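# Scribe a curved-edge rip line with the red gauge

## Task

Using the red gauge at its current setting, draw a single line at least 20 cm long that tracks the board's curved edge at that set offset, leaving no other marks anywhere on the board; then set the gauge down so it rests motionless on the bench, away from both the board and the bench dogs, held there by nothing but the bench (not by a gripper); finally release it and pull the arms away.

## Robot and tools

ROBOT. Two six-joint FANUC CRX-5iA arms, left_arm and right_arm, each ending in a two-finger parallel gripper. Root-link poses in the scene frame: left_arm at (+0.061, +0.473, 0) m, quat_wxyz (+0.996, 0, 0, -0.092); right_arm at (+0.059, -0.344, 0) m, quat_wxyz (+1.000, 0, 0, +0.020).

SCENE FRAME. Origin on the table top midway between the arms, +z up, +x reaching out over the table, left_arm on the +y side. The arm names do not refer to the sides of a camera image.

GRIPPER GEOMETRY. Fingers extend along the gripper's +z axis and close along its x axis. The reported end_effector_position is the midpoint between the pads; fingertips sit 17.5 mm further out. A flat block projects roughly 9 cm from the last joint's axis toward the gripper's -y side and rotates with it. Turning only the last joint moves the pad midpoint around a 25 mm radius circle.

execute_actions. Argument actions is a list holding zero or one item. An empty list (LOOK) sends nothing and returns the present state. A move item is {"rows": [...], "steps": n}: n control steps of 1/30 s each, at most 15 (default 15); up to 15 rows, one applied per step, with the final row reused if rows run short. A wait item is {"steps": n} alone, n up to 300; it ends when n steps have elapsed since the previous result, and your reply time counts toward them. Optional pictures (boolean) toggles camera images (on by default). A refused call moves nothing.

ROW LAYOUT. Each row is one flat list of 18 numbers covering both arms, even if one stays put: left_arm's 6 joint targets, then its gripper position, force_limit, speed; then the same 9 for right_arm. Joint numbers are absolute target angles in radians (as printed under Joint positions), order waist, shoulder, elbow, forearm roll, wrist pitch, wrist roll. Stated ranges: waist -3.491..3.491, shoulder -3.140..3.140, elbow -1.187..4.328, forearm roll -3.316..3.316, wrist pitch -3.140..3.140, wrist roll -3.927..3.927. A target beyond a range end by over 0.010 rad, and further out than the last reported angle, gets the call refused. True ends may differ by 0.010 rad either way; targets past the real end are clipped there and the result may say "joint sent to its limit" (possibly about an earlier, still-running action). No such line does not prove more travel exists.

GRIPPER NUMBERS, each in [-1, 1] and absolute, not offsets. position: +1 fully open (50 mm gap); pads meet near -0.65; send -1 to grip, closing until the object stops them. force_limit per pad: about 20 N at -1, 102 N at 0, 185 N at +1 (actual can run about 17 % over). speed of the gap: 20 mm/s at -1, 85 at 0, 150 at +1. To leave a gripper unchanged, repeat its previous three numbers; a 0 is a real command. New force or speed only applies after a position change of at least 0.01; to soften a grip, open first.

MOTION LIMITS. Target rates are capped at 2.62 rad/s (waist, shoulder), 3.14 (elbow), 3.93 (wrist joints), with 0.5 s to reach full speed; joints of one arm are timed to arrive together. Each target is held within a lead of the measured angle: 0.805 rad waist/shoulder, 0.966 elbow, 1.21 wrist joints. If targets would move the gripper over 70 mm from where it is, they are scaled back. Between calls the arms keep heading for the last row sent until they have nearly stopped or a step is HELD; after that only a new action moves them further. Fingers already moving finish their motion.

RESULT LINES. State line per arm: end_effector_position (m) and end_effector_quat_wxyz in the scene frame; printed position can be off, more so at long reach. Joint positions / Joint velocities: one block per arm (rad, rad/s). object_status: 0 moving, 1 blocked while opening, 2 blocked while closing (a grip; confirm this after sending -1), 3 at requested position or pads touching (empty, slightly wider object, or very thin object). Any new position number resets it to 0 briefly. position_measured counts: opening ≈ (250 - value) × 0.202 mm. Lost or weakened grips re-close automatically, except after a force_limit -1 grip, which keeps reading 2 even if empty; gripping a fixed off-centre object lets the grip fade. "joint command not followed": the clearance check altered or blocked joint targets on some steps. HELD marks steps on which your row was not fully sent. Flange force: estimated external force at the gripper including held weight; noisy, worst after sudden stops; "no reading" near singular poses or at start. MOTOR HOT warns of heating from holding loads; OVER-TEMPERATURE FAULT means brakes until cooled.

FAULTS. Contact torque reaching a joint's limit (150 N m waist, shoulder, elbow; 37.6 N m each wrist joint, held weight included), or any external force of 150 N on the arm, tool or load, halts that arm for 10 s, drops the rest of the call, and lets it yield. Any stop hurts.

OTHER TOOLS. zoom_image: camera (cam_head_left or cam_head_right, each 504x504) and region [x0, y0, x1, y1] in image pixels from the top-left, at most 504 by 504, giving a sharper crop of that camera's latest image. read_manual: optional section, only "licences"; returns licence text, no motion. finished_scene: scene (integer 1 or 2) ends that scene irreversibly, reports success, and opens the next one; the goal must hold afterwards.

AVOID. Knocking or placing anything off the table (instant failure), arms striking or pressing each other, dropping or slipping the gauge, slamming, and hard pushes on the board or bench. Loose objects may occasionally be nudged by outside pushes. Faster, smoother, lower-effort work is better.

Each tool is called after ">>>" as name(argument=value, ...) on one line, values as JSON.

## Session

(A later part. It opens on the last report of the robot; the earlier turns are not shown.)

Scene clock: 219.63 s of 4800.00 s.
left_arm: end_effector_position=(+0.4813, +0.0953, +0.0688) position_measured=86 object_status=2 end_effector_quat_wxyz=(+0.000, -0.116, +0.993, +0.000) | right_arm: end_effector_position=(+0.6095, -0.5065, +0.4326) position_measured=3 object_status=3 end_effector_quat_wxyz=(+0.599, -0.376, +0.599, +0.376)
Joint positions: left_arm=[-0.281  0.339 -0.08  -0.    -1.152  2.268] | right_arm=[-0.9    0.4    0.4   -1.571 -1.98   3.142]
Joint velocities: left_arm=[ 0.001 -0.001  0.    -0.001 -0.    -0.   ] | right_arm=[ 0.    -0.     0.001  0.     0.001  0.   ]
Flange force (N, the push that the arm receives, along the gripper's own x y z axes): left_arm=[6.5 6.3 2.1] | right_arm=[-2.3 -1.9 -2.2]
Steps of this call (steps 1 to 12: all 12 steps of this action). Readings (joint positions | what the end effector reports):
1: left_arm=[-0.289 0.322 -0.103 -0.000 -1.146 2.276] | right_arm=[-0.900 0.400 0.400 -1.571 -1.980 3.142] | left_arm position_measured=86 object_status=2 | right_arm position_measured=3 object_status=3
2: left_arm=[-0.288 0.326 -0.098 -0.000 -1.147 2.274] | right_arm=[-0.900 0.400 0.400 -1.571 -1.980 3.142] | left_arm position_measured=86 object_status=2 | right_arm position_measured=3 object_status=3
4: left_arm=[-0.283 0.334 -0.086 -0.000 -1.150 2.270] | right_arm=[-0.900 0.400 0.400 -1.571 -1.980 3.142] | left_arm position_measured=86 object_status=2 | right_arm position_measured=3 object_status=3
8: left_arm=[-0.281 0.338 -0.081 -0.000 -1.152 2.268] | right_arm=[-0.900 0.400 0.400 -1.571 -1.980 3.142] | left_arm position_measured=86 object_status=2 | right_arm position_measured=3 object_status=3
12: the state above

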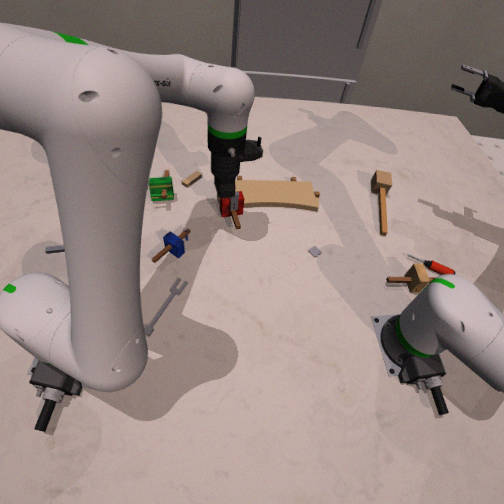

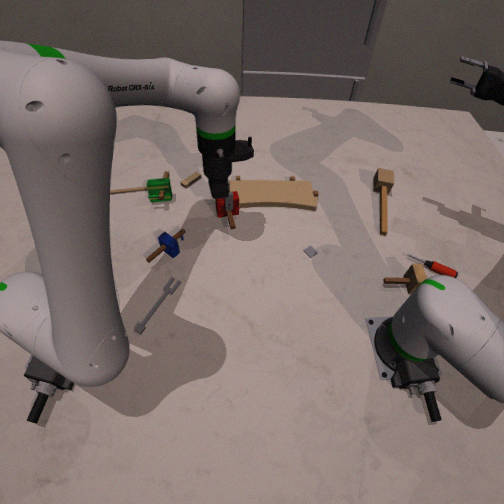

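>>> execute_actions(actions=[{"rows":[[-0.2803,0.3407,-0.0774,0,-1.1527,2.2671,-1,0,-0.5,-0.9,0.4,0.4,-1.5708,-1.98,3.1416,1,-0.3,0]],"steps":10}], pictures=false)

>>> execute_actions(actions=[{"rows":[[-0.2809,0.3394,-0.0792,0,-1.1522,2.2977,-1,0,-0.5,-0.9,0.4,0.4,-1.5708,-1.98,3.1416,1,-0.3,0]],"steps":10}], pictures=false)

>>> execute_actions(actions=[{"rows":[[-0.2797,0.342,-0.0756,0,-1.1532,2.2365,-1,0,-0.5,-0.9,0.4,0.4,-1.5708,-1.98,3.1416,1,-0.3,0]],"steps":12}], pictures=false)

Scene clock: 238.40 s of 4800.00 s.
left_arm: end_effector_position=(+0.4823, +0.0952, +0.0688) position_measured=86 object_status=2 end_effector_quat_wxyz=(+0.000, -0.116, +0.993, +0.000) | right_arm: end_effector_position=(+0.6095, -0.5065, +0.4326) position_measured=3 object_status=3 end_effector_quat_wxyz=(+0.599, -0.376, +0.599, +0.376)
Joint positions: left_arm=[-0.28   0.341 -0.077 -0.    -1.153  2.267] | right_arm=[-0.9    0.4    0.4   -1.571 -1.98   3.142]
Joint velocities: left_arm=[-0.001  0.001 -0.001 -0.001  0.    -0.001] | right_arm=[-0.     0.     0.     0.001  0.001  0.   ]
Flange force (N, the push that the arm receives, along the gripper's own x y z axes): left_arm=[3.9 3.3 2.5] | right_arm=[-1.7 -0.6 -0.8]
Steps of this call (steps 1 to 15: the robot went on to your last target; steps 16 to 90: nothing new was sent; then 15.43 s passed at rest; steps 91 to 100: all 10 steps of this action). Readings (joint positions | what the end effector reports):
91: left_arm=[-0.281 0.339 -0.080 -0.000 -1.152 2.268] | right_arm=[-0.900 0.400 0.400 -1.571 -1.980 3.142] | left_arm position_measured=86 object_status=2 | right_arm position_measured=3 object_status=3
92: left_arm=[-0.281 0.340 -0.079 -0.000 -1.152 2.268] | right_arm=[-0.900 0.400 0.400 -1.571 -1.980 3.142] | left_arm position_measured=86 object_status=2 | right_arm position_measured=3 object_status=3
94: left_arm=[-0.280 0.340 -0.078 -0.000 -1.153 2.267] | right_arm=[-0.900 0.400 0.400 -1.571 -1.980 3.142] | left_arm position_measured=86 object_status=2 | right_arm position_measured=3 object_status=3
98: left_arm=[-0.280 0.341 -0.077 -0.000 -1.153 2.267] | right_arm=[-0.900 0.400 0.400 -1.571 -1.980 3.142] | left_arm position_measured=86 object_status=2 | right_arm position_measured=3 object_status=3
100: the state above

Scene clock: 238.73 s of 4800.00 s.
left_arm: end_effector_position=(+0.4823, +0.0955, +0.0688) position_measured=86 object_status=2 end_effector_quat_wxyz=(-0.000, -0.130, +0.991, +0.000) | right_arm: end_effector_position=(+0.6095, -0.5065, +0.4326) position_measured=3 object_status=3 end_effector_quat_wxyz=(+0.599, -0.376, +0.599, +0.376)
Joint positions: left_arm=[-0.281  0.339 -0.079 -0.    -1.152  2.297] | right_arm=[-0.9    0.4    0.4   -1.571 -1.98   3.142]
Joint velocities: left_arm=[ 0.    -0.001 -0.001 -0.     0.     0.006] | right_arm=[ 0.    -0.001  0.001 -0.     0.     0.001]
Flange force (N, the push that the arm receives, along the gripper's own x y z axes): left_arm=[3.1 0.7 1.4] | right_arm=[-2.0 -2.1 -0.9]
Steps of this call (steps 1 to 10: all 10 steps of this action). Readings (joint positions | what the end effector reports):
1: left_arm=[-0.280 0.341 -0.077 -0.000 -1.153 2.267] | right_arm=[-0.900 0.400 0.400 -1.571 -1.980 3.142] | left_arm position_measured=86 object_status=2 | right_arm position_measured=3 object_status=3
2: left_arm=[-0.280 0.341 -0.077 -0.000 -1.153 2.273] | right_arm=[-0.900 0.400 0.400 -1.571 -1.980 3.142] | left_arm position_measured=86 object_status=2 | right_arm position_measured=3 object_status=3
4: left_arm=[-0.280 0.340 -0.078 -0.000 -1.153 2.289] | right_arm=[-0.900 0.400 0.400 -1.571 -1.980 3.142] | left_arm position_measured=86 object_status=2 | right_arm position_measured=3 object_status=3
8: left_arm=[-0.281 0.340 -0.079 -0.000 -1.152 2.297] | right_arm=[-0.900 0.400 0.400 -1.571 -1.980 3.142] | left_arm position_measured=86 object_status=2 | right_arm position_measured=3 object_status=3
10: the state above

Scene clock: 239.13 s of 4800.00 s.
left_arm: end_effector_position=(+0.4823, +0.0950, +0.0689) position_measured=86 object_status=2 end_effector_quat_wxyz=(+0.000, -0.101, +0.995, -0.000) | right_arm: end_effector_position=(+0.6095, -0.5065, +0.4326) position_measured=3 object_status=3 end_effector_quat_wxyz=(+0.599, -0.376, +0.599, +0.376)
Joint positions: left_arm=[-0.28   0.342 -0.076  0.    -1.153  2.237] | right_arm=[-0.9    0.4    0.4   -1.571 -1.98   3.142]
Joint velocities: left_arm=[ 0.001 -0.001  0.001  0.    -0.    -0.004] | right_arm=[-0.    -0.    -0.001  0.     0.     0.   ]
Flange force (N, the push that the arm receives, along the gripper's own x y z axes): left_arm=[3.6 2.4 0.7] | right_arm=[-2.4 -2.3 -2.3]
Steps of this call (steps 1 to 12: all 12 steps of this action). Readings (joint positions | what the end effector reports):
1: left_arm=[-0.281 0.339 -0.079 -0.000 -1.152 2.297] | right_arm=[-0.900 0.400 0.400 -1.571 -1.980 3.142] | left_arm position_measured=86 object_status=2 | right_arm position_measured=3 object_status=3
2: left_arm=[-0.281 0.339 -0.079 0.000 -1.152 2.291] | right_arm=[-0.900 0.400 0.400 -1.571 -1.980 3.142] | left_arm position_measured=86 object_status=2 | right_arm position_measured=3 object_status=3
4: left_arm=[-0.281 0.341 -0.077 0.000 -1.152 2.261] | right_arm=[-0.900 0.400 0.400 -1.571 -1.980 3.142] | left_arm position_measured=86 object_status=2 | right_arm position_measured=3 object_status=3
8: left_arm=[-0.280 0.342 -0.076 0.000 -1.153 2.238] | right_arm=[-0.900 0.400 0.400 -1.571 -1.980 3.142] | left_arm position_measured=86 object_status=2 | right_arm position_measured=3 object_status=3
12: the state above

No contact yet; advance.

>>> execute_actions(actions=[{"rows":[[-0.2786,0.3442,-0.0726,0,-1.154,2.2654,-1,0,-0.5,-0.9,0.4,0.4,-1.5708,-1.98,3.1416,1,-0.3,0]],"steps":10}], pictures=false)

>>> execute_actions(actions=[{"rows":[[-0.2773,0.3469,-0.069,0,-1.1549,2.2641,-1,0,-0.5,-0.9,0.4,0.4,-1.5708,-1.98,3.1416,1,-0.3,0]],"steps":10}], pictures=false)

Scene clock: 244.97 s of 4800.00 s.
left_arm: end_effector_position=(+0.4843, +0.0952, +0.0689) position_measured=86 object_status=2 end_effector_quat_wxyz=(-0.000, -0.115, +0.993, -0.000) | right_arm: end_effector_position=(+0.6095, -0.5065, +0.4326) position_measured=3 object_status=3 end_effector_quat_wxyz=(+0.599, -0.376, +0.599, +0.376)
Joint positions: left_arm=[-0.279  0.344 -0.073  0.    -1.154  2.265] | right_arm=[-0.9    0.4    0.4   -1.571 -1.98   3.142]
Joint velocities: left_arm=[ 0.003 -0.001  0.    -0.001  0.     0.004] | right_arm=[-0.    -0.    -0.    -0.     0.001  0.   ]
Flange force (N, the push that the arm receives, along the gripper's own x y z axes): left_arm=[0.9 0.0 1.1] | right_arm=[-1.7 -1.9 -1.3]
Steps of this call (steps 1 to 15: the robot went on to your last target; steps 16 to 90: nothing new was sent; then 2.50 s passed at rest; steps 91 to 100: all 10 steps of this action). Readings (joint positions | what the end effector reports):
91: left_arm=[-0.280 0.342 -0.076 0.000 -1.153 2.237] | right_arm=[-0.900 0.400 0.400 -1.571 -1.980 3.142] | left_arm position_measured=86 object_status=2 | right_arm position_measured=3 object_status=3
92: left_arm=[-0.279 0.343 -0.075 0.000 -1.153 2.243] | right_arm=[-0.900 0.400 0.400 -1.571 -1.980 3.142] | left_arm position_measured=86 object_status=2 | right_arm position_measured=3 object_status=3
94: left_arm=[-0.279 0.344 -0.073 0.000 -1.154 2.258] | right_arm=[-0.900 0.400 0.400 -1.571 -1.980 3.142] | left_arm position_measured=86 object_status=2 | right_arm position_measured=3 object_status=3
98: left_arm=[-0.279 0.344 -0.073 0.000 -1.154 2.264] | right_arm=[-0.900 0.400 0.400 -1.571 -1.980 3.142] | left_arm position_measured=86 object_status=2 | right_arm position_measured=3 object_status=3
100: the state above

Scene clock: 245.30 s of 4800.00 s.
left_arm: end_effector_position=(+0.4858, +0.0952, +0.0689) position_measured=86 object_status=2 end_effector_quat_wxyz=(-0.000, -0.116, +0.993, -0.000) | right_arm: end_effector_position=(+0.6095, -0.5065, +0.4326) position_measured=3 object_status=3 end_effector_quat_wxyz=(+0.599, -0.376, +0.599, +0.376)
Joint positions: left_arm=[-0.277  0.347 -0.069  0.    -1.155  2.264] | right_arm=[-0.9    0.4    0.4   -1.571 -1.98   3.142]
Joint velocities: left_arm=[ 0.001 -0.    -0.     0.001 -0.     0.001] | right_arm=[-0.    -0.    -0.001  0.    -0.     0.001]
Flange force (N, the push that the arm receives, along the gripper's own x y z axes): left_arm=[3.0 2.0 2.0] | right_arm=[-1.9 -1.1 -1.5]
Steps of this call (steps 1 to 10: all 10 steps of this action). Readings (joint positions | what the end effector reports):
1: left_arm=[-0.279 0.344 -0.072 0.000 -1.154 2.265] | right_arm=[-0.900 0.400 0.400 -1.571 -1.980 3.142] | left_arm position_measured=86 object_status=2 | right_arm position_measured=3 object_status=3
2: left_arm=[-0.278 0.345 -0.071 0.000 -1.154 2.265] | right_arm=[-0.900 0.400 0.400 -1.571 -1.980 3.142] | left_arm position_measured=86 object_status=2 | right_arm position_measured=3 object_status=3
4: left_arm=[-0.278 0.346 -0.070 0.000 -1.155 2.265] | right_arm=[-0.900 0.400 0.400 -1.571 -1.980 3.142] | left_arm position_measured=86 object_status=2 | right_arm position_measured=3 object_status=3
8: left_arm=[-0.277 0.347 -0.069 0.000 -1.155 2.264] | right_arm=[-0.900 0.400 0.400 -1.571 -1.980 3.142] | left_arm position_measured=86 object_status=2 | right_arm position_measured=3 object_status=3
10: the state above

>>> execute_actions(actions=[{"rows":[[-0.2761,0.3495,-0.0654,0,-1.1559,2.2629,-1,0,-0.5,-0.9,0.4,0.4,-1.5708,-1.98,3.1416,1,-0.3,0]],"steps":10}], pictures=false)

>>> execute_actions(actions=[{"rows":[[-0.2749,0.3521,-0.0618,0,-1.1569,2.2617,-1,0,-0.5,-0.9,0.4,0.4,-1.5708,-1.98,3.1416,1,-0.3,0]],"steps":10}], pictures=false)

Scene clock: 252.90 s of 4800.00 s.
left_arm: end_effector_position=(+0.4872, +0.0952, +0.0689) position_measured=86 object_status=2 end_effector_quat_wxyz=(-0.000, -0.116, +0.993, +0.000) | right_arm: end_effector_position=(+0.6095, -0.5065, +0.4326) position_measured=3 object_status=3 end_effector_quat_wxyz=(+0.599, -0.376, +0.599, +0.376)
Joint positions: left_arm=[-0.276  0.349 -0.065  0.    -1.156  2.263] | right_arm=[-0.9    0.4    0.4   -1.571 -1.98   3.142]
Joint velocities: left_arm=[ 0.002 -0.     0.001  0.     0.    -0.002] | right_arm=[-0.    -0.    -0.001  0.001  0.002  0.001]
Flange force (N, the push that the arm receives, along the gripper's own x y z axes): left_arm=[18.3 5.3 -3.5] | right_arm=[-3.0 -2.6 -2.8]
Steps of this call (steps 1 to 15: the robot went on to your last target; steps 16 to 90: nothing new was sent; then 4.27 s passed at rest; steps 91 to 100: all 10 steps of this action). Readings (joint positions | what the end effector reports):
91: left_arm=[-0.277 0.347 -0.069 0.000 -1.155 2.264] | right_arm=[-0.900 0.400 0.400 -1.571 -1.980 3.142] | left_arm position_measured=86 object_status=2 | right_arm position_measured=3 object_status=3
92: left_arm=[-0.277 0.348 -0.068 0.000 -1.155 2.264] | right_arm=[-0.900 0.400 0.400 -1.571 -1.980 3.142] | left_arm position_measured=86 object_status=2 | right_arm position_measured=3 object_status=3
94: left_arm=[-0.276 0.349 -0.066 0.000 -1.156 2.263] | right_arm=[-0.900 0.400 0.400 -1.571 -1.980 3.142] | left_arm position_measured=86 object_status=2 | right_arm position_measured=3 object_status=3
98: left_arm=[-0.276 0.349 -0.066 0.000 -1.156 2.263] | right_arm=[-0.900 0.400 0.400 -1.571 -1.980 3.142] | left_arm position_measured=86 object_status=2 | right_arm position_measured=3 object_status=3
100: the state above

Scene clock: 253.23 s of 4800.00 s.
left_arm: end_effector_position=(+0.4887, +0.0952, +0.0689) position_measured=86 object_status=2 end_effector_quat_wxyz=(-0.000, -0.116, +0.993, +0.000) | right_arm: end_effector_position=(+0.6095, -0.5065, +0.4326) position_measured=3 object_status=3 end_effector_quat_wxyz=(+0.599, -0.376, +0.599, +0.376)
Joint positions: left_arm=[-0.275  0.352 -0.062  0.    -1.157  2.262] | right_arm=[-0.9    0.4    0.4   -1.571 -1.98   3.142]
Joint velocities: left_arm=[ 0.002 -0.001  0.001 -0.001  0.    -0.001] | right_arm=[-0.     0.     0.    -0.    -0.002 -0.   ]
Flange force (N, the push that the arm receives, along the gripper's own x y z axes): left_arm=[46.1 7.0 -17.8] | right_arm=[-1.9 -1.1 -2.1]
Steps of this call (steps 1 to 10: all 10 steps of this action). Readings (joint positions | what the end effector reports):
1: left_arm=[-0.276 0.350 -0.065 0.000 -1.156 2.263] | right_arm=[-0.900 0.400 0.400 -1.571 -1.980 3.142] | left_arm position_measured=86 object_status=2 | right_arm position_measured=3 object_status=3
2: left_arm=[-0.276 0.351 -0.064 0.000 -1.157 2.262] | right_arm=[-0.900 0.400 0.400 -1.571 -1.980 3.142] | left_arm position_measured=86 object_status=2 | right_arm position_measured=3 object_status=3
4: left_arm=[-0.275 0.351 -0.063 0.000 -1.157 2.262] | right_arm=[-0.900 0.400 0.400 -1.571 -1.980 3.142] | left_arm position_measured=86 object_status=2 | right_arm position_measured=3 object_status=3
8: left_arm=[-0.275 0.352 -0.062 0.000 -1.157 2.262] | right_arm=[-0.900 0.400 0.400 -1.571 -1.980 3.142] | left_arm position_measured=86 object_status=2 | right_arm position_measured=3 object_status=3
10: the state above

Prediction was accurate. Test angle at x=.4873: ψ−.03, +.03, nominal.

>>> execute_actions(actions=[{"rows":[[-0.2755,0.3508,-0.0636,0,-1.1564,2.2323,-1,0,-0.5,-0.9,0.4,0.4,-1.5708,-1.98,3.1416,1,-0.3,0]],"steps":12}], pictures=false)

>>> execute_actions(actions=[{"rows":[[-0.2767,0.3482,-0.0672,0,-1.1554,2.2935,-1,0,-0.5,-0.9,0.4,0.4,-1.5708,-1.98,3.1416,1,-0.3,0]],"steps":12}], pictures=false)

>>> execute_actions(actions=[{"rows":[[-0.2761,0.3524,-0.069,0,-1.1494,2.2629,-1,0,-0.5,-0.9,0.4,0.4,-1.5708,-1.98,3.1416,1,-0.3,0]],"steps":12}], pictures=false)

Scene clock: 262.93 s of 4800.00 s.
left_arm: end_effector_position=(+0.4874, +0.0951, +0.0689) position_measured=86 object_status=2 end_effector_quat_wxyz=(+0.000, -0.101, +0.995, -0.000) | right_arm: end_effector_position=(+0.6095, -0.5065, +0.4326) position_measured=3 object_status=3 end_effector_quat_wxyz=(+0.599, -0.376, +0.599, +0.376)
Joint positions: left_arm=[-0.275  0.351 -0.064 -0.    -1.156  2.232] | right_arm=[-0.9    0.4    0.4   -1.571 -1.98   3.142]
Joint velocities: left_arm=[-0.003 -0.    -0.001  0.     0.    -0.002] | right_arm=[ 0.    -0.     0.     0.     0.001 -0.   ]
Flange force (N, the push that the arm receives, along the gripper's own x y z axes): left_arm=[34.9 13.8 -7.0] | right_arm=[-2.2 -2.2 -1.9]
Steps of this call (steps 1 to 15: the robot went on to your last target; steps 16 to 90: nothing new was sent; then 6.30 s passed at rest; steps 91 to 102: all 12 steps of this action). Readings (joint positions | what the end effector reports):
91: left_arm=[-0.275 0.352 -0.062 0.000 -1.157 2.261] | right_arm=[-0.900 0.400 0.400 -1.571 -1.980 3.142] | left_arm position_measured=86 object_status=2 | right_arm position_measured=3 object_status=3
92: left_arm=[-0.275 0.352 -0.062 0.000 -1.157 2.254] | right_arm=[-0.900 0.400 0.400 -1.571 -1.980 3.142] | left_arm position_measured=86 object_status=2 | right_arm position_measured=3 object_status=3
94: left_arm=[-0.275 0.351 -0.063 0.000 -1.157 2.240] | right_arm=[-0.900 0.400 0.400 -1.571 -1.980 3.142] | left_arm position_measured=86 object_status=2 | right_arm position_measured=3 object_status=3
98: left_arm=[-0.275 0.351 -0.063 -0.000 -1.156 2.233] | right_arm=[-0.900 0.400 0.400 -1.571 -1.980 3.142] | left_arm position_measured=86 object_status=2 | right_arm position_measured=3 object_status=3
102: the state above

Scene clock: 263.33 s of 4800.00 s.
left_arm: end_effector_position=(+0.4873, +0.0954, +0.0689) position_measured=86 object_status=2 end_effector_quat_wxyz=(+0.000, -0.130, +0.991, +0.000) | right_arm: end_effector_position=(+0.6095, -0.5065, +0.4326) position_measured=3 object_status=3 end_effector_quat_wxyz=(+0.599, -0.376, +0.599, +0.376)
Joint positions: left_arm=[-0.277  0.348 -0.067 -0.    -1.155  2.293] | right_arm=[-0.9    0.4    0.4   -1.571 -1.98   3.142]
Joint velocities: left_arm=[ 0.002 -0.001  0.     0.001 -0.     0.005] | right_arm=[ 0.     0.    -0.    -0.002  0.001  0.001]
Flange force (N, the push that the arm receives, along the gripper's own x y z axes): left_arm=[24.3 -4.5 4.6] | right_arm=[-1.9 -0.6 -1.5]
Steps of this call (steps 1 to 12: all 12 steps of this action). Readings (joint positions | what the end effector reports):
1: left_arm=[-0.275 0.351 -0.064 -0.000 -1.156 2.233] | right_arm=[-0.900 0.400 0.400 -1.571 -1.980 3.142] | left_arm position_measured=86 object_status=2 | right_arm position_measured=3 object_status=3
2: left_arm=[-0.276 0.350 -0.064 -0.000 -1.156 2.238] | right_arm=[-0.900 0.400 0.400 -1.571 -1.980 3.142] | left_arm position_measured=86 object_status=2 | right_arm position_measured=3 object_status=3
4: left_arm=[-0.276 0.349 -0.066 -0.000 -1.155 2.269] | right_arm=[-0.900 0.400 0.400 -1.571 -1.980 3.142] | left_arm position_measured=86 object_status=2 | right_arm position_measured=3 object_status=3
8: left_arm=[-0.277 0.348 -0.067 -0.000 -1.155 2.291] | right_arm=[-0.900 0.400 0.400 -1.571 -1.980 3.142] | left_arm position_measured=86 object_status=2 | right_arm position_measured=3 object_status=3
12: the state above

Scene clock: 263.73 s of 4800.00 s.
left_arm: end_effector_position=(+0.4873, +0.0952, +0.0660) position_measured=86 object_status=2 end_effector_quat_wxyz=(+0.000, -0.116, +0.993, +0.000) | right_arm: end_effector_position=(+0.6095, -0.5065, +0.4326) position_measured=3 object_status=3 end_effector_quat_wxyz=(+0.599, -0.376, +0.599, +0.376)
Joint positions: left_arm=[-0.276  0.352 -0.069 -0.    -1.149  2.263] | right_arm=[-0.9    0.4    0.4   -1.571 -1.98   3.142]
Joint velocities: left_arm=[ 0.002 -0.     0.    -0.     0.001 -0.004] | right_arm=[-0. -0.  0. -0.  0. -0.]
Flange force (N, the push that the arm receives, along the gripper's own x y z axes): left_arm=[19.5 1.7 -6.7] | right_arm=[-2.0 -1.9 -1.9]
Steps of this call (steps 1 to 12: all 12 steps of this action). Readings (joint positions | what the end effector reports):
1: left_arm=[-0.277 0.348 -0.067 -0.000 -1.155 2.293] | right_arm=[-0.900 0.400 0.400 -1.571 -1.980 3.142] | left_arm position_measured=86 object_status=2 | right_arm position_measured=3 object_status=3
2: left_arm=[-0.277 0.349 -0.068 -0.000 -1.154 2.288] | right_arm=[-0.900 0.400 0.400 -1.571 -1.980 3.142] | left_arm position_measured=86 object_status=2 | right_arm position_measured=3 object_status=3
4: left_arm=[-0.276 0.351 -0.068 -0.000 -1.151 2.271] | right_arm=[-0.900 0.400 0.400 -1.571 -1.980 3.142] | left_arm position_measured=86 object_status=2 | right_arm position_measured=3 object_status=3
8: left_arm=[-0.276 0.352 -0.069 -0.000 -1.150 2.264] | right_arm=[-0.900 0.400 0.400 -1.571 -1.980 3.142] | left_arm position_measured=86 object_status=2 | right_arm position_measured=3 object_status=3
12: the state above

>>> execute_actions(actions=[{"rows":[[-0.2763,0.3533,-0.0709,0,-1.1466,2.268,-1,0,-0.5,-0.9,0.4,0.4,-1.5708,-1.98,3.1416,1,-0.3,0]],"steps":9}], pictures=false)

>>> execute_actions(actions=[{"rows":[[-0.2763,0.3545,-0.0723,0,-1.144,2.268,-1,0,-0.5,-0.9,0.4,0.4,-1.5708,-1.98,3.1416,1,-0.3,0]],"steps":9}], pictures=false)

Scene clock: 271.67 s of 4800.00 s.
left_arm: end_effector_position=(+0.4873, +0.0953, +0.0647) position_measured=86 object_status=2 end_effector_quat_wxyz=(+0.000, -0.118, +0.993, -0.000) | right_arm: end_effector_position=(+0.6095, -0.5065, +0.4326) position_measured=3 object_status=3 end_effector_quat_wxyz=(+0.599, -0.376, +0.599, +0.376)
Joint positions: left_arm=[-0.276  0.353 -0.071  0.    -1.147  2.268] | right_arm=[-0.9    0.4    0.4   -1.571 -1.98   3.142]
Joint velocities: left_arm=[-0.002 -0.     0.    -0.     0.001  0.   ] | right_arm=[ 0.     0.    -0.001 -0.    -0.001  0.   ]
Flange force (N, the push that the arm receives, along the gripper's own x y z axes): left_arm=[15.7 -0.5 -4.9] | right_arm=[-2.2 -2.0 -1.6]
Steps of this call (steps 1 to 15: the robot went on to your last target; steps 16 to 90: nothing new was sent; then 4.63 s passed at rest; steps 91 to 99: all 9 steps of this action). Readings (joint positions | what the end effector reports):
91: left_arm=[-0.276 0.352 -0.069 0.000 -1.149 2.263] | right_arm=[-0.900 0.400 0.400 -1.571 -1.980 3.142] | left_arm position_measured=86 object_status=2 | right_arm position_measured=3 object_status=3
92: left_arm=[-0.276 0.353 -0.070 0.000 -1.148 2.264] | right_arm=[-0.900 0.400 0.400 -1.571 -1.980 3.142] | left_arm position_measured=86 object_status=2 | right_arm position_measured=3 object_status=3
94: left_arm=[-0.276 0.353 -0.070 0.000 -1.147 2.267] | right_arm=[-0.900 0.400 0.400 -1.571 -1.980 3.142] | left_arm position_measured=86 object_status=2 | right_arm position_measured=3 object_status=3
98: left_arm=[-0.276 0.353 -0.071 0.000 -1.147 2.268] | right_arm=[-0.900 0.400 0.400 -1.571 -1.980 3.142] | left_arm position_measured=86 object_status=2 | right_arm position_measured=3 object_status=3
99: the state above

Scene clock: 271.97 s of 4800.00 s.
left_arm: end_effector_position=(+0.4873, +0.0953, +0.0635) position_measured=86 object_status=2 end_effector_quat_wxyz=(-0.000, -0.118, +0.993, -0.000) | right_arm: end_effector_position=(+0.6095, -0.5065, +0.4326) position_measured=3 object_status=3 end_effector_quat_wxyz=(+0.599, -0.376, +0.599, +0.376)
Joint positions: left_arm=[-0.276  0.354 -0.072  0.    -1.144  2.268] | right_arm=[-0.9    0.4    0.4   -1.571 -1.98   3.142]
Joint velocities: left_arm=[ 0.     0.002  0.001  0.001  0.001 -0.001] | right_arm=[-0.     0.001  0.     0.001  0.002 -0.002]
Flange force (N, the push that the arm receives, along the gripper's own x y z axes): left_arm=[15.1 3.5 -3.2] | right_arm=[-2.1 -2.7 -2.3]
Steps of this call (steps 1 to 9: all 9 steps of this action). Readings (joint positions | what the end effector reports):
1: left_arm=[-0.276 0.353 -0.071 0.000 -1.146 2.268] | right_arm=[-0.900 0.400 0.400 -1.571 -1.980 3.142] | left_arm position_measured=86 object_status=2 | right_arm position_measured=3 object_status=3
2: left_arm=[-0.276 0.354 -0.071 0.000 -1.146 2.268] | right_arm=[-0.900 0.400 0.400 -1.571 -1.980 3.142] | left_arm position_measured=86 object_status=2 | right_arm position_measured=3 object_status=3
4: left_arm=[-0.276 0.354 -0.072 0.000 -1.145 2.268] | right_arm=[-0.900 0.400 0.400 -1.571 -1.980 3.142] | left_arm position_measured=86 object_status=2 | right_arm position_measured=3 object_status=3
8: left_arm=[-0.276 0.354 -0.072 0.000 -1.144 2.268] | right_arm=[-0.900 0.400 0.400 -1.571 -1.980 3.142] | left_arm position_measured=86 object_status=2 | right_arm position_measured=3 object_status=3
9: the state above

>>> execute_actions(actions=[{"rows":[[-0.2763,0.3555,-0.0735,0,-1.1418,2.268,-1,0,-0.5,-0.9,0.4,0.4,-1.5708,-1.98,3.1416,1,-0.3,0]],"steps":9}], pictures=false)

>>> execute_actions(actions=[{"rows":[[-0.2763,0.3565,-0.0747,0,-1.1396,2.268,-1,0,-0.5,-0.9,0.4,0.4,-1.5708,-1.98,3.1416,1,-0.3,0]],"steps":9}], pictures=false)

Scene clock: 280.20 s of 4800.00 s.
left_arm: end_effector_position=(+0.4872, +0.0952, +0.0625) position_measured=86 object_status=2 end_effector_quat_wxyz=(-0.000, -0.118, +0.993, -0.000) | right_arm: end_effector_position=(+0.6095, -0.5065, +0.4326) position_measured=3 object_status=3 end_effector_quat_wxyz=(+0.599, -0.376, +0.599, +0.376)
Joint positions: left_arm=[-0.276  0.355 -0.073  0.    -1.142  2.268] | right_arm=[-0.9    0.4    0.4   -1.571 -1.98   3.142]
Joint velocities: left_arm=[-0.001  0.001  0.001 -0.     0.001  0.001] | right_arm=[ 0.     0.001 -0.    -0.     0.    -0.001]
Flange force (N, the push that the arm receives, along the gripper's own x y z axes): left_arm=[14.7 2.0 -2.0] | right_arm=[-2.6 -2.8 -2.5]
Steps of this call (steps 1 to 15: the robot went on to your last target; steps 16 to 90: nothing new was sent; then 4.93 s passed at rest; steps 91 to 99: all 9 steps of this action). Readings (joint positions | what the end effector reports):
91: left_arm=[-0.276 0.355 -0.072 0.000 -1.144 2.268] | right_arm=[-0.900 0.400 0.400 -1.571 -1.980 3.142] | left_arm position_measured=86 object_status=2 | right_arm position_measured=3 object_status=3
92: left_arm=[-0.276 0.355 -0.073 0.000 -1.143 2.268] | right_arm=[-0.900 0.400 0.400 -1.571 -1.980 3.142] | left_arm position_measured=86 object_status=2 | right_arm position_measured=3 object_status=3
94: left_arm=[-0.276 0.355 -0.073 0.000 -1.142 2.268] | right_arm=[-0.900 0.400 0.400 -1.571 -1.980 3.142] | left_arm position_measured=86 object_status=2 | right_arm position_measured=3 object_status=3
98: left_arm=[-0.276 0.355 -0.073 0.000 -1.142 2.268] | right_arm=[-0.900 0.400 0.400 -1.571 -1.980 3.142] | left_arm position_measured=86 object_status=2 | right_arm position_measured=3 object_status=3
99: the state above

Scene clock: 280.50 s of 4800.00 s.
left_arm: end_effector_position=(+0.4872, +0.0953, +0.0615) position_measured=86 object_status=2 end_effector_quat_wxyz=(+0.000, -0.118, +0.993, -0.000) | right_arm: end_effector_position=(+0.6095, -0.5065, +0.4326) position_measured=3 object_status=3 end_effector_quat_wxyz=(+0.599, -0.376, +0.599, +0.376)
Joint positions: left_arm=[-0.276  0.356 -0.075 -0.    -1.14   2.268] | right_arm=[-0.9    0.4    0.4   -1.571 -1.98   3.142]
Joint velocities: left_arm=[ 0.001 -0.    -0.001  0.001  0.001 -0.002] | right_arm=[-0.     0.     0.    -0.    -0.     0.001]
Flange force (N, the push that the arm receives, along the gripper's own x y z axes): left_arm=[13.5 3.9 -5.4] | right_arm=[-1.6 -0.8 -1.3]
Steps of this call (steps 1 to 9: all 9 steps of this action). Readings (joint positions | what the end effector reports):
1: left_arm=[-0.276 0.356 -0.074 0.000 -1.142 2.268] | right_arm=[-0.900 0.400 0.400 -1.571 -1.980 3.142] | left_arm position_measured=86 object_status=2 | right_arm position_measured=3 object_status=3
2: left_arm=[-0.276 0.356 -0.074 0.000 -1.141 2.268] | right_arm=[-0.900 0.400 0.400 -1.571 -1.980 3.142] | left_arm position_measured=86 object_status=2 | right_arm position_measured=3 object_status=3
4: left_arm=[-0.276 0.356 -0.074 -0.000 -1.140 2.268] | right_arm=[-0.900 0.400 0.400 -1.571 -1.980 3.142] | left_arm position_measured=86 object_status=2 | right_arm position_measured=3 object_status=3
8: left_arm=[-0.276 0.356 -0.075 -0.000 -1.140 2.268] | right_arm=[-0.900 0.400 0.400 -1.571 -1.980 3.142] | left_arm position_measured=86 object_status=2 | right_arm position_measured=3 object_status=3
9: the state above

>>> execute_actions(actions=[{"rows":[[-0.2763,0.3573,-0.0756,0,-1.1379,2.268,-1,0,-0.5,-0.9,0.4,0.4,-1.5708,-1.98,3.1416,1,-0.3,0]],"steps":9}], pictures=false)

Scene clock: 286.13 s of 4800.00 s.
left_arm: end_effector_position=(+0.4872, +0.0952, +0.0608) position_measured=86 object_status=2 end_effector_quat_wxyz=(+0.000, -0.118, +0.993, -0.000) | right_arm: end_effector_position=(+0.6095, -0.5065, +0.4326) position_measured=3 object_status=3 end_effector_quat_wxyz=(+0.599, -0.376, +0.599, +0.376)
Joint positions: left_arm=[-0.276  0.357 -0.076 -0.    -1.138  2.268] | right_arm=[-0.9    0.4    0.4   -1.571 -1.98   3.142]
Joint velocities: left_arm=[-0.004  0.001 -0.     0.     0.001  0.   ] | right_arm=[ 0.  0. -0.  0. -0. -0.]
Flange force (N, the push that the arm receives, along the gripper's own x y z axes): left_arm=[22.0 6.5 -24.7] | right_arm=[-2.2 -0.5 -1.6]
Steps of this call (steps 1 to 15: the robot went on to your last target; steps 16 to 90: nothing new was sent; then 2.33 s passed at rest; steps 91 to 99: all 9 steps of this action). Readings (joint positions | what the end effector reports):
91: left_arm=[-0.276 0.357 -0.075 -0.000 -1.139 2.268] | right_arm=[-0.900 0.400 0.400 -1.571 -1.980 3.142] | left_arm position_measured=86 object_status=2 | right_arm position_measured=3 object_status=3
92: left_arm=[-0.276 0.357 -0.075 -0.000 -1.139 2.268] | right_arm=[-0.900 0.400 0.400 -1.571 -1.980 3.142] | left_arm position_measured=86 object_status=2 | right_arm position_measured=3 object_status=3
94: left_arm=[-0.276 0.357 -0.075 -0.000 -1.138 2.268] | right_arm=[-0.900 0.400 0.400 -1.571 -1.980 3.142] | left_arm position_measured=86 object_status=2 | right_arm position_measured=3 object_status=3
98: left_arm=[-0.276 0.357 -0.076 -0.000 -1.138 2.268] | right_arm=[-0.900 0.400 0.400 -1.571 -1.980 3.142] | left_arm position_measured=86 object_status=2 | right_arm position_measured=3 object_status=3
99: the state above

>>> execute_actions(actions=[{"rows":[[-0.2983,0.387,-0.0337,0,-1.1501,2.2641,-1,0,-0.5,-0.9,0.4,0.4,-1.5708,-1.98,3.1416,1,-0.3,0]],"steps":10}], pictures=false)

>>> execute_actions(actions=[{"rows":[[-0.3199,0.4169,0.0087,0,-1.1626,2.2607,-1,0,-0.5,-0.9,0.4,0.4,-1.5708,-1.98,3.1416,1,-0.3,0]],"steps":10}], pictures=false)

Scene clock: 305.07 s of 4800.00 s.
left_arm: end_effector_position=(+0.4906, +0.0799, +0.0610) position_measured=86 object_status=2 end_effector_quat_wxyz=(-0.000, -0.105, +0.994, +0.000) | right_arm: end_effector_position=(+0.6095, -0.5065, +0.4326) position_measured=3 object_status=3 end_effector_quat_wxyz=(+0.599, -0.376, +0.599, +0.376)
Joint positions: left_arm=[-0.298  0.387 -0.034 -0.    -1.15   2.264] | right_arm=[-0.9    0.4    0.4   -1.571 -1.98   3.142]
Joint velocities: left_arm=[-0.005  0.005  0.007  0.001 -0.003 -0.001] | right_arm=[-0.     0.     0.    -0.     0.     0.001]
Flange force (N, the push that the arm receives, along the gripper's own x y z axes): left_arm=[27.0 17.4 -16.3] | right_arm=[-1.2 0.6 -0.2]
Steps of this call (steps 1 to 15: the robot went on to your last target; steps 16 to 90: nothing new was sent; then 15.60 s passed at rest; steps 91 to 100: all 10 steps of this action). Readings (joint positions | what the end effector reports):
91: left_arm=[-0.276 0.358 -0.075 -0.000 -1.138 2.268] | right_arm=[-0.900 0.400 0.400 -1.571 -1.980 3.142] | left_arm position_measured=86 object_status=2 | right_arm position_measured=3 object_status=3
92: left_arm=[-0.279 0.362 -0.070 -0.000 -1.140 2.268] | right_arm=[-0.900 0.400 0.400 -1.571 -1.980 3.142] | left_arm position_measured=86 object_status=2 | right_arm position_measured=3 object_status=3
94: left_arm=[-0.290 0.377 -0.048 -0.000 -1.146 2.266] | right_arm=[-0.900 0.400 0.400 -1.571 -1.980 3.142] | left_arm position_measured=86 object_status=2 | right_arm position_measured=3 object_status=3
98: left_arm=[-0.298 0.386 -0.035 -0.000 -1.150 2.264] | right_arm=[-0.900 0.400 0.400 -1.571 -1.980 3.142] | left_arm position_measured=86 object_status=2 | right_arm position_measured=3 object_status=3
100: the state above

Scene clock: 305.40 s of 4800.00 s.
left_arm: end_effector_position=(+0.4937, +0.0642, +0.0612) position_measured=86 object_status=2 end_effector_quat_wxyz=(-0.000, -0.093, +0.996, +0.000) | right_arm: end_effector_position=(+0.6095, -0.5065, +0.4326) position_measured=3 object_status=3 end_effector_quat_wxyz=(+0.599, -0.376, +0.599, +0.376)
Joint positions: left_arm=[-0.32   0.417  0.008 -0.    -1.162  2.261] | right_arm=[-0.9    0.4    0.4   -1.571 -1.98   3.142]
Joint velocities: left_arm=[-0.004  0.006  0.007 -0.    -0.002 -0.002] | right_arm=[ 0.    -0.    -0.    -0.     0.     0.001]
Flange force (N, the push that the arm receives, along the gripper's own x y z axes): left_arm=[25.7 19.3 -10.4] | right_arm=[-2.3 0.1 -0.9]
Steps of this call (steps 1 to 10: all 10 steps of this action). Readings (joint positions | what the end effector reports):
1: left_arm=[-0.298 0.387 -0.033 -0.000 -1.150 2.264] | right_arm=[-0.900 0.400 0.400 -1.571 -1.980 3.142] | left_arm position_measured=86 object_status=2 | right_arm position_measured=3 object_status=3
2: left_arm=[-0.301 0.391 -0.027 -0.000 -1.152 2.264] | right_arm=[-0.900 0.400 0.400 -1.571 -1.980 3.142] | left_arm position_measured=86 object_status=2 | right_arm position_measured=3 object_status=3
4: left_arm=[-0.312 0.407 -0.006 -0.000 -1.158 2.262] | right_arm=[-0.900 0.400 0.400 -1.571 -1.980 3.142] | left_arm position_measured=86 object_status=2 | right_arm position_measured=3 object_status=3
8: left_arm=[-0.319 0.416 0.007 -0.000 -1.162 2.261] | right_arm=[-0.900 0.400 0.400 -1.571 -1.980 3.142] | left_arm position_measured=86 object_status=2 | right_arm position_measured=3 object_status=3
10: the state above

>>> execute_actions(actions=[{"rows":[[-0.3413,0.4467,0.0509,0,-1.175,2.2545,-1,0,-0.5,-0.9,0.4,0.4,-1.5708,-1.98,3.1416,1,-0.3,0]],"steps":11}], pictures=false)

>>> execute_actions(actions=[{"rows":[[-0.3621,0.4765,0.0944,0,-1.1887,2.249,-1,0,-0.5,-0.9,0.4,0.4,-1.5708,-1.98,3.1416,1,-0.3,0]],"steps":11}])

Scene clock: 317.20 s of 4800.00 s.
left_arm: end_effector_position=(+0.4962, +0.0483, +0.0610) position_measured=86 object_status=2 end_effector_quat_wxyz=(+0.000, -0.079, +0.997, -0.000) | right_arm: end_effector_position=(+0.6095, -0.5065, +0.4326) position_measured=3 object_status=3 end_effector_quat_wxyz=(+0.599, -0.376, +0.599, +0.376)
Joint positions: left_arm=[-0.341  0.446  0.051 -0.    -1.175  2.255] | right_arm=[-0.9    0.4    0.4   -1.571 -1.98   3.142]
Joint velocities: left_arm=[-0.003  0.003  0.004  0.    -0.001 -0.002] | right_arm=[-0.    -0.     0.    -0.     0.001  0.   ]
Flange force (N, the push that the arm receives, along the gripper's own x y z axes): left_arm=[16.6 13.1 -14.4] | right_arm=[-1.9 -2.3 -3.1]
Steps of this call (steps 1 to 15: the robot went on to your last target; steps 16 to 90: nothing new was sent; then 8.43 s passed at rest; steps 91 to 101: all 11 steps of this action). Readings (joint positions | what the end effector reports):
91: left_arm=[-0.320 0.417 0.009 -0.000 -1.163 2.261] | right_arm=[-0.900 0.400 0.400 -1.571 -1.980 3.142] | left_arm position_measured=86 object_status=2 | right_arm position_measured=3 object_status=3
92: left_arm=[-0.323 0.421 0.015 -0.000 -1.165 2.260] | right_arm=[-0.900 0.400 0.400 -1.571 -1.980 3.142] | left_arm position_measured=86 object_status=2 | right_arm position_measured=3 object_status=3
94: left_arm=[-0.334 0.436 0.036 -0.000 -1.170 2.257] | right_arm=[-0.900 0.400 0.400 -1.571 -1.980 3.142] | left_arm position_measured=86 object_status=2 | right_arm position_measured=3 object_status=3
98: left_arm=[-0.341 0.446 0.050 -0.000 -1.175 2.255] | right_arm=[-0.900 0.400 0.400 -1.571 -1.980 3.142] | left_arm position_measured=86 object_status=2 | right_arm position_measured=3 object_status=3
101: the state above

Scene clock: 317.57 s of 4800.00 s.
left_arm: end_effector_position=(+0.4984, +0.0325, +0.0610) position_measured=86 object_status=2 end_effector_quat_wxyz=(+0.000, -0.066, +0.998, +0.000) | right_arm: end_effector_position=(+0.6095, -0.5065, +0.4326) position_measured=3 object_status=3 end_effector_quat_wxyz=(+0.599, -0.376, +0.599, +0.376)
Joint positions: left_arm=[-0.362  0.476  0.094 -0.    -1.189  2.249] | right_arm=[-0.9    0.4    0.4   -1.571 -1.98   3.142]
Joint velocities: left_arm=[-0.002  0.005  0.004 -0.    -0.001 -0.   ] | right_arm=[-0.    -0.001 -0.     0.     0.001  0.001]
Flange force (N, the push that the arm receives, along the gripper's own x y z axes): left_arm=[14.8 18.0 -14.0] | right_arm=[-2.1 -2.2 -2.3]
Steps of this call (steps 1 to 11: all 11 steps of this action). Readings (joint positions | what the end effector reports):
1: left_arm=[-0.342 0.447 0.051 -0.000 -1.175 2.254] | right_arm=[-0.900 0.400 0.400 -1.571 -1.980 3.142] | left_arm position_measured=86 object_status=2 | right_arm position_measured=3 object_status=3
2: left_arm=[-0.344 0.451 0.057 -0.000 -1.177 2.254] | right_arm=[-0.900 0.400 0.400 -1.571 -1.980 3.142] | left_arm position_measured=86 object_status=2 | right_arm position_measured=3 object_status=3
4: left_arm=[-0.355 0.466 0.079 -0.000 -1.184 2.251] | right_arm=[-0.900 0.400 0.400 -1.571 -1.980 3.142] | left_arm position_measured=86 object_status=2 | right_arm position_measured=3 object_status=3
8: left_arm=[-0.361 0.476 0.093 -0.000 -1.188 2.249] | right_arm=[-0.900 0.400 0.400 -1.571 -1.980 3.142] | left_arm position_measured=86 object_status=2 | right_arm position_measured=3 object_status=3
11: the state above

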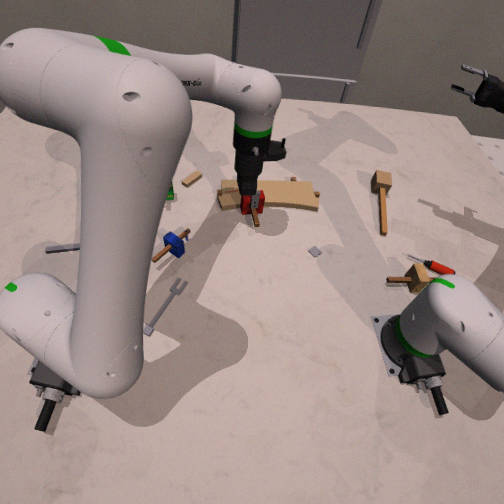

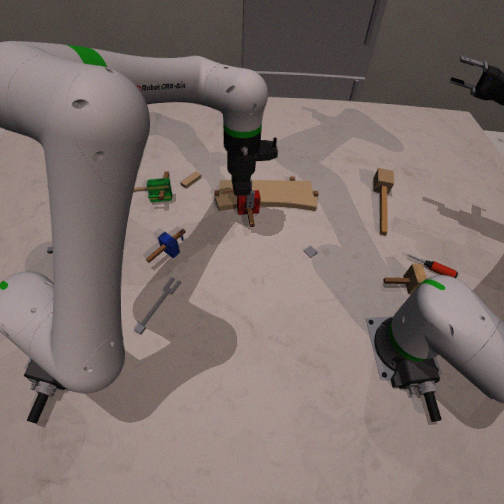

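>>> execute_actions(actions=[{"rows":[[-0.3824,0.5067,0.1391,0,-1.2032,2.2442,-1,0,-0.5,-0.9,0.4,0.4,-1.5708,-1.98,3.1416,1,-0.3,0]],"steps":11}], pictures=false)

>>> execute_actions(actions=[{"rows":[[-0.4024,0.5368,0.1847,0,-1.2187,2.2392,-1,0,-0.5,-0.9,0.4,0.4,-1.5708,-1.98,3.1416,1,-0.3,0]],"steps":11}], pictures=false)

Scene clock: 327.50 s of 4800.00 s.
left_arm: end_effector_position=(+0.5003, +0.0166, +0.0610) position_measured=86 object_status=2 end_effector_quat_wxyz=(-0.000, -0.053, +0.999, +0.000) | right_arm: end_effector_position=(+0.6095, -0.5065, +0.4326) position_measured=3 object_status=3 end_effector_quat_wxyz=(+0.599, -0.376, +0.599, +0.376)
Joint positions: left_arm=[-0.382  0.506  0.139 -0.    -1.203  2.244] | right_arm=[-0.9    0.4    0.4   -1.571 -1.98   3.142]
Joint velocities: left_arm=[-0.002  0.003  0.004  0.001 -0.001 -0.   ] | right_arm=[ 0.     0.     0.001  0.     0.001 -0.   ]
Flange force (N, the push that the arm receives, along the gripper's own x y z axes): left_arm=[22.7 21.9 -24.3] | right_arm=[-2.0 -2.2 -2.0]
Steps of this call (steps 1 to 15: the robot went on to your last target; steps 16 to 90: nothing new was sent; then 6.57 s passed at rest; steps 91 to 101: all 11 steps of this action). Readings (joint positions | what the end effector reports):
91: left_arm=[-0.362 0.477 0.095 -0.000 -1.189 2.249] | right_arm=[-0.900 0.400 0.400 -1.571 -1.980 3.142] | left_arm position_measured=86 object_status=2 | right_arm position_measured=3 object_status=3
92: left_arm=[-0.365 0.481 0.101 -0.000 -1.191 2.248] | right_arm=[-0.900 0.400 0.400 -1.571 -1.980 3.142] | left_arm position_measured=86 object_status=2 | right_arm position_measured=3 object_status=3
94: left_arm=[-0.375 0.496 0.123 -0.000 -1.198 2.246] | right_arm=[-0.900 0.400 0.400 -1.571 -1.980 3.142] | left_arm position_measured=86 object_status=2 | right_arm position_measured=3 object_status=3
98: left_arm=[-0.382 0.506 0.138 -0.000 -1.203 2.244] | right_arm=[-0.900 0.400 0.400 -1.571 -1.980 3.142] | left_arm position_measured=86 object_status=2 | right_arm position_measured=3 object_status=3
101: the state above

Scene clock: 327.87 s of 4800.00 s.
left_arm: end_effector_position=(+0.5018, +0.0007, +0.0610) position_measured=86 object_status=2 end_effector_quat_wxyz=(-0.000, -0.041, +0.999, +0.000) | right_arm: end_effector_position=(+0.6095, -0.5065, +0.4326) position_measured=3 object_status=3 end_effector_quat_wxyz=(+0.599, -0.376, +0.599, +0.376)
Joint positions: left_arm=[-0.402  0.537  0.184 -0.    -1.219  2.239] | right_arm=[-0.9    0.4    0.4   -1.571 -1.98   3.142]
Joint velocities: left_arm=[-0.003  0.002  0.004 -0.    -0.001 -0.001] | right_arm=[ 0.     0.    -0.001  0.     0.001 -0.001]
Flange force (N, the push that the arm receives, along the gripper's own x y z axes): left_arm=[37.4 33.3 -25.5] | right_arm=[-2.1 -2.4 -2.0]
Steps of this call (steps 1 to 11: all 11 steps of this action). Readings (joint positions | what the end effector reports):
1: left_arm=[-0.383 0.507 0.140 -0.000 -1.203 2.244] | right_arm=[-0.900 0.400 0.400 -1.571 -1.980 3.142] | left_arm position_measured=86 object_status=2 | right_arm position_measured=3 object_status=3
2: left_arm=[-0.385 0.511 0.145 -0.000 -1.206 2.243] | right_arm=[-0.900 0.400 0.400 -1.571 -1.980 3.142] | left_arm position_measured=86 object_status=2 | right_arm position_measured=3 object_status=3
4: left_arm=[-0.395 0.526 0.168 -0.000 -1.213 2.241] | right_arm=[-0.900 0.400 0.400 -1.571 -1.980 3.142] | left_arm position_measured=86 object_status=2 | right_arm position_measured=3 object_status=3
8: left_arm=[-0.402 0.536 0.183 -0.000 -1.218 2.239] | right_arm=[-0.900 0.400 0.400 -1.571 -1.980 3.142] | left_arm position_measured=86 object_status=2 | right_arm position_measured=3 object_status=3
11: the state above

>>> execute_actions(actions=[{"rows":[[-0.4228,0.5659,0.2298,0,-1.2347,2.2266,-1,0,-0.5,-0.9,0.4,0.4,-1.5708,-1.98,3.1416,1,-0.3,0]],"steps":11}], pictures=false)

>>> execute_actions(actions=[{"rows":[[-0.4424,0.596,0.2768,0,-1.2516,2.2172,-1,0,-0.5,-0.9,0.4,0.4,-1.5708,-1.98,3.1416,1,-0.3,0]],"steps":11}], pictures=false)

Scene clock: 338.87 s of 4800.00 s.
left_arm: end_effector_position=(+0.5021, -0.0154, +0.0613) position_measured=86 object_status=2 end_effector_quat_wxyz=(+0.000, -0.025, +1.000, -0.000) | right_arm: end_effector_position=(+0.6095, -0.5065, +0.4326) position_measured=3 object_status=3 end_effector_quat_wxyz=(+0.599, -0.376, +0.599, +0.376)
Joint positions: left_arm=[-0.423  0.566  0.23   0.    -1.235  2.227] | right_arm=[-0.9    0.4    0.4   -1.571 -1.98   3.142]
Joint velocities: left_arm=[-0.004  0.003  0.003  0.    -0.002 -0.002] | right_arm=[-0.  0. -0.  0. -0.  0.]
Flange force (N, the push that the arm receives, along the gripper's own x y z axes): left_arm=[8.5 10.0 -10.3] | right_arm=[-2.1 -2.3 -2.3]
Steps of this call (steps 1 to 15: the robot went on to your last target; steps 16 to 90: nothing new was sent; then 7.63 s passed at rest; steps 91 to 101: all 11 steps of this action). Readings (joint positions | what the end effector reports):
91: left_arm=[-0.403 0.537 0.185 0.000 -1.219 2.239] | right_arm=[-0.900 0.400 0.400 -1.571 -1.980 3.142] | left_arm position_measured=86 object_status=2 | right_arm position_measured=3 object_status=3
92: left_arm=[-0.405 0.541 0.191 0.000 -1.221 2.237] | right_arm=[-0.900 0.400 0.400 -1.571 -1.980 3.142] | left_arm position_measured=86 object_status=2 | right_arm position_measured=3 object_status=3
94: left_arm=[-0.415 0.555 0.214 0.000 -1.228 2.231] | right_arm=[-0.900 0.400 0.400 -1.571 -1.980 3.142] | left_arm position_measured=86 object_status=2 | right_arm position_measured=3 object_status=3
98: left_arm=[-0.422 0.565 0.229 0.000 -1.234 2.227] | right_arm=[-0.900 0.400 0.400 -1.571 -1.980 3.142] | left_arm position_measured=86 object_status=2 | right_arm position_measured=3 object_status=3
101: the state above

Scene clock: 339.23 s of 4800.00 s.
left_arm: end_effector_position=(+0.5024, -0.0313, +0.0614) position_measured=86 object_status=2 end_effector_quat_wxyz=(-0.000, -0.010, +1.000, -0.000) | right_arm: end_effector_position=(+0.6095, -0.5065, +0.4326) position_measured=3 object_status=3 end_effector_quat_wxyz=(+0.599, -0.376, +0.599, +0.376)
Joint positions: left_arm=[-0.442  0.596  0.276  0.    -1.251  2.217] | right_arm=[-0.9    0.4    0.4   -1.571 -1.98   3.142]
Joint velocities: left_arm=[-0.002  0.005  0.005 -0.001 -0.001 -0.002] | right_arm=[-0.     0.001  0.    -0.    -0.     0.001]
Flange force (N, the push that the arm receives, along the gripper's own x y z axes): left_arm=[8.1 9.9 -5.5] | right_arm=[-1.9 -2.6 -2.8]
Steps of this call (steps 1 to 11: all 11 steps of this action). Readings (joint positions | what the end effector reports):
1: left_arm=[-0.423 0.566 0.230 0.000 -1.235 2.227] | right_arm=[-0.900 0.400 0.400 -1.571 -1.980 3.142] | left_arm position_measured=86 object_status=2 | right_arm position_measured=3 object_status=3
2: left_arm=[-0.425 0.570 0.236 0.000 -1.237 2.225] | right_arm=[-0.900 0.400 0.400 -1.571 -1.980 3.142] | left_arm position_measured=86 object_status=2 | right_arm position_measured=3 object_status=3
4: left_arm=[-0.435 0.585 0.259 0.000 -1.245 2.221] | right_arm=[-0.900 0.400 0.400 -1.571 -1.980 3.142] | left_arm position_measured=86 object_status=2 | right_arm position_measured=3 object_status=3
8: left_arm=[-0.442 0.595 0.275 0.000 -1.251 2.217] | right_arm=[-0.900 0.400 0.400 -1.571 -1.980 3.142] | left_arm position_measured=86 object_status=2 | right_arm position_measured=3 object_status=3
11: the state above

>>> execute_actions(actions=[{"rows":[[-0.4615,0.6271,0.325,0,-1.2687,2.2083,-1,0,-0.5,-0.9,0.4,0.4,-1.5708,-1.98,3.1416,1,-0.3,0]],"steps":11}], pictures=false)

>>> execute_actions(actions=[{"rows":[[-0.4806,0.6581,0.3745,0,-1.2872,2.1994,-1,0,-0.5,-0.9,0.4,0.4,-1.5708,-1.98,3.1416,1,-0.3,0]],"steps":11}])

>>> zoom_image(camera="cam_head_left", region=[210,165,330,235])

Scene clock: 350.23 s of 4800.00 s.
left_arm: end_effector_position=(+0.5026, -0.0473, +0.0611) position_measured=86 object_status=2 end_effector_quat_wxyz=(+0.000, +0.004, +1.000, +0.000) | right_arm: end_effector_position=(+0.6095, -0.5065, +0.4326) position_measured=3 object_status=3 end_effector_quat_wxyz=(+0.599, -0.376, +0.599, +0.376)
Joint positions: left_arm=[-0.461  0.627  0.325 -0.    -1.269  2.208] | right_arm=[-0.9    0.4    0.4   -1.571 -1.98   3.142]
Joint velocities: left_arm=[-0.001  0.003  0.006  0.    -0.001 -0.001] | right_arm=[-0.    -0.     0.     0.001 -0.001  0.   ]
Flange force (N, the push that the arm receives, along the gripper's own x y z axes): left_arm=[15.9 18.4 -21.0] | right_arm=[-1.4 -0.3 -1.9]
Steps of this call (steps 1 to 15: the robot went on to your last target; steps 16 to 90: nothing new was sent; then 7.63 s passed at rest; steps 91 to 101: all 11 steps of this action). Readings (joint positions | what the end effector reports):
91: left_arm=[-0.443 0.596 0.278 -0.000 -1.252 2.217] | right_arm=[-0.900 0.400 0.400 -1.571 -1.980 3.142] | left_arm position_measured=86 object_status=2 | right_arm position_measured=3 object_status=3
92: left_arm=[-0.445 0.600 0.283 -0.000 -1.254 2.216] | right_arm=[-0.900 0.400 0.400 -1.571 -1.980 3.142] | left_arm position_measured=86 object_status=2 | right_arm position_measured=3 object_status=3
94: left_arm=[-0.454 0.615 0.307 -0.000 -1.262 2.212] | right_arm=[-0.900 0.400 0.400 -1.571 -1.980 3.142] | left_arm position_measured=86 object_status=2 | right_arm position_measured=3 object_status=3
98: left_arm=[-0.461 0.626 0.324 -0.000 -1.268 2.209] | right_arm=[-0.900 0.400 0.400 -1.571 -1.980 3.142] | left_arm position_measured=86 object_status=2 | right_arm position_measured=3 object_status=3
101: the state above

Scene clock: 350.60 s of 4800.00 s.
left_arm: end_effector_position=(+0.5022, -0.0633, +0.0611) position_measured=86 object_status=2 end_effector_quat_wxyz=(+0.000, +0.018, +1.000, +0.000) | right_arm: end_effector_position=(+0.6095, -0.5065, +0.4326) position_measured=3 object_status=3 end_effector_quat_wxyz=(+0.599, -0.376, +0.599, +0.376)
Joint positions: left_arm=[-0.48   0.658  0.374 -0.    -1.287  2.199] | right_arm=[-0.9    0.4    0.4   -1.571 -1.98   3.142]
Joint velocities: left_arm=[-0.003  0.003  0.005 -0.    -0.001 -0.001] | right_arm=[-0.    -0.     0.001  0.    -0.001  0.001]
Flange force (N, the push that the arm receives, along the gripper's own x y z axes): left_arm=[21.0 19.9 -28.3] | right_arm=[-2.2 -1.5 -1.8]
Steps of this call (steps 1 to 11: all 11 steps of this action). Readings (joint positions | what the end effector reports):
1: left_arm=[-0.462 0.627 0.326 -0.000 -1.269 2.208] | right_arm=[-0.900 0.400 0.400 -1.571 -1.980 3.142] | left_arm position_measured=86 object_status=2 | right_arm position_measured=3 object_status=3
2: left_arm=[-0.464 0.631 0.331 -0.000 -1.271 2.207] | right_arm=[-0.900 0.400 0.400 -1.571 -1.980 3.142] | left_arm position_measured=86 object_status=2 | right_arm position_measured=3 object_status=3
4: left_arm=[-0.473 0.646 0.355 -0.000 -1.280 2.203] | right_arm=[-0.900 0.400 0.400 -1.571 -1.980 3.142] | left_arm position_measured=86 object_status=2 | right_arm position_measured=3 object_status=3
8: left_arm=[-0.480 0.657 0.373 -0.000 -1.287 2.200] | right_arm=[-0.900 0.400 0.400 -1.571 -1.980 3.142] | left_arm position_measured=86 object_status=2 | right_arm position_measured=3 object_status=3
11: the state above

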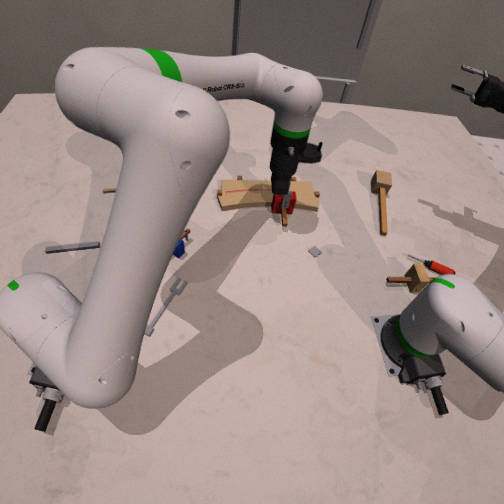

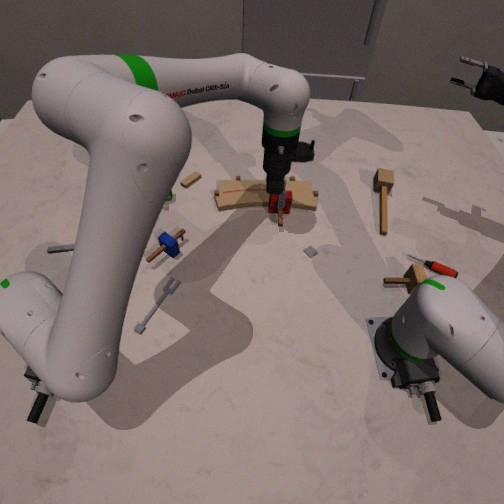

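Region (210, 165, 330, 235) of cam_head_left's 504x504 image, scaled by 4.200, with more detail than that image has; it fills the top 294 rows of this view, and the rest is white.

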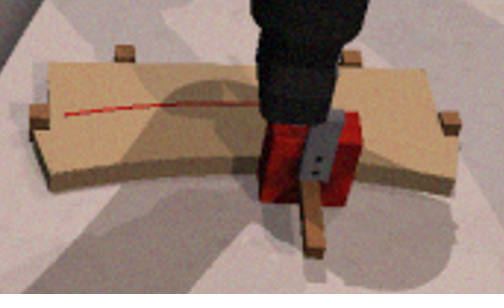

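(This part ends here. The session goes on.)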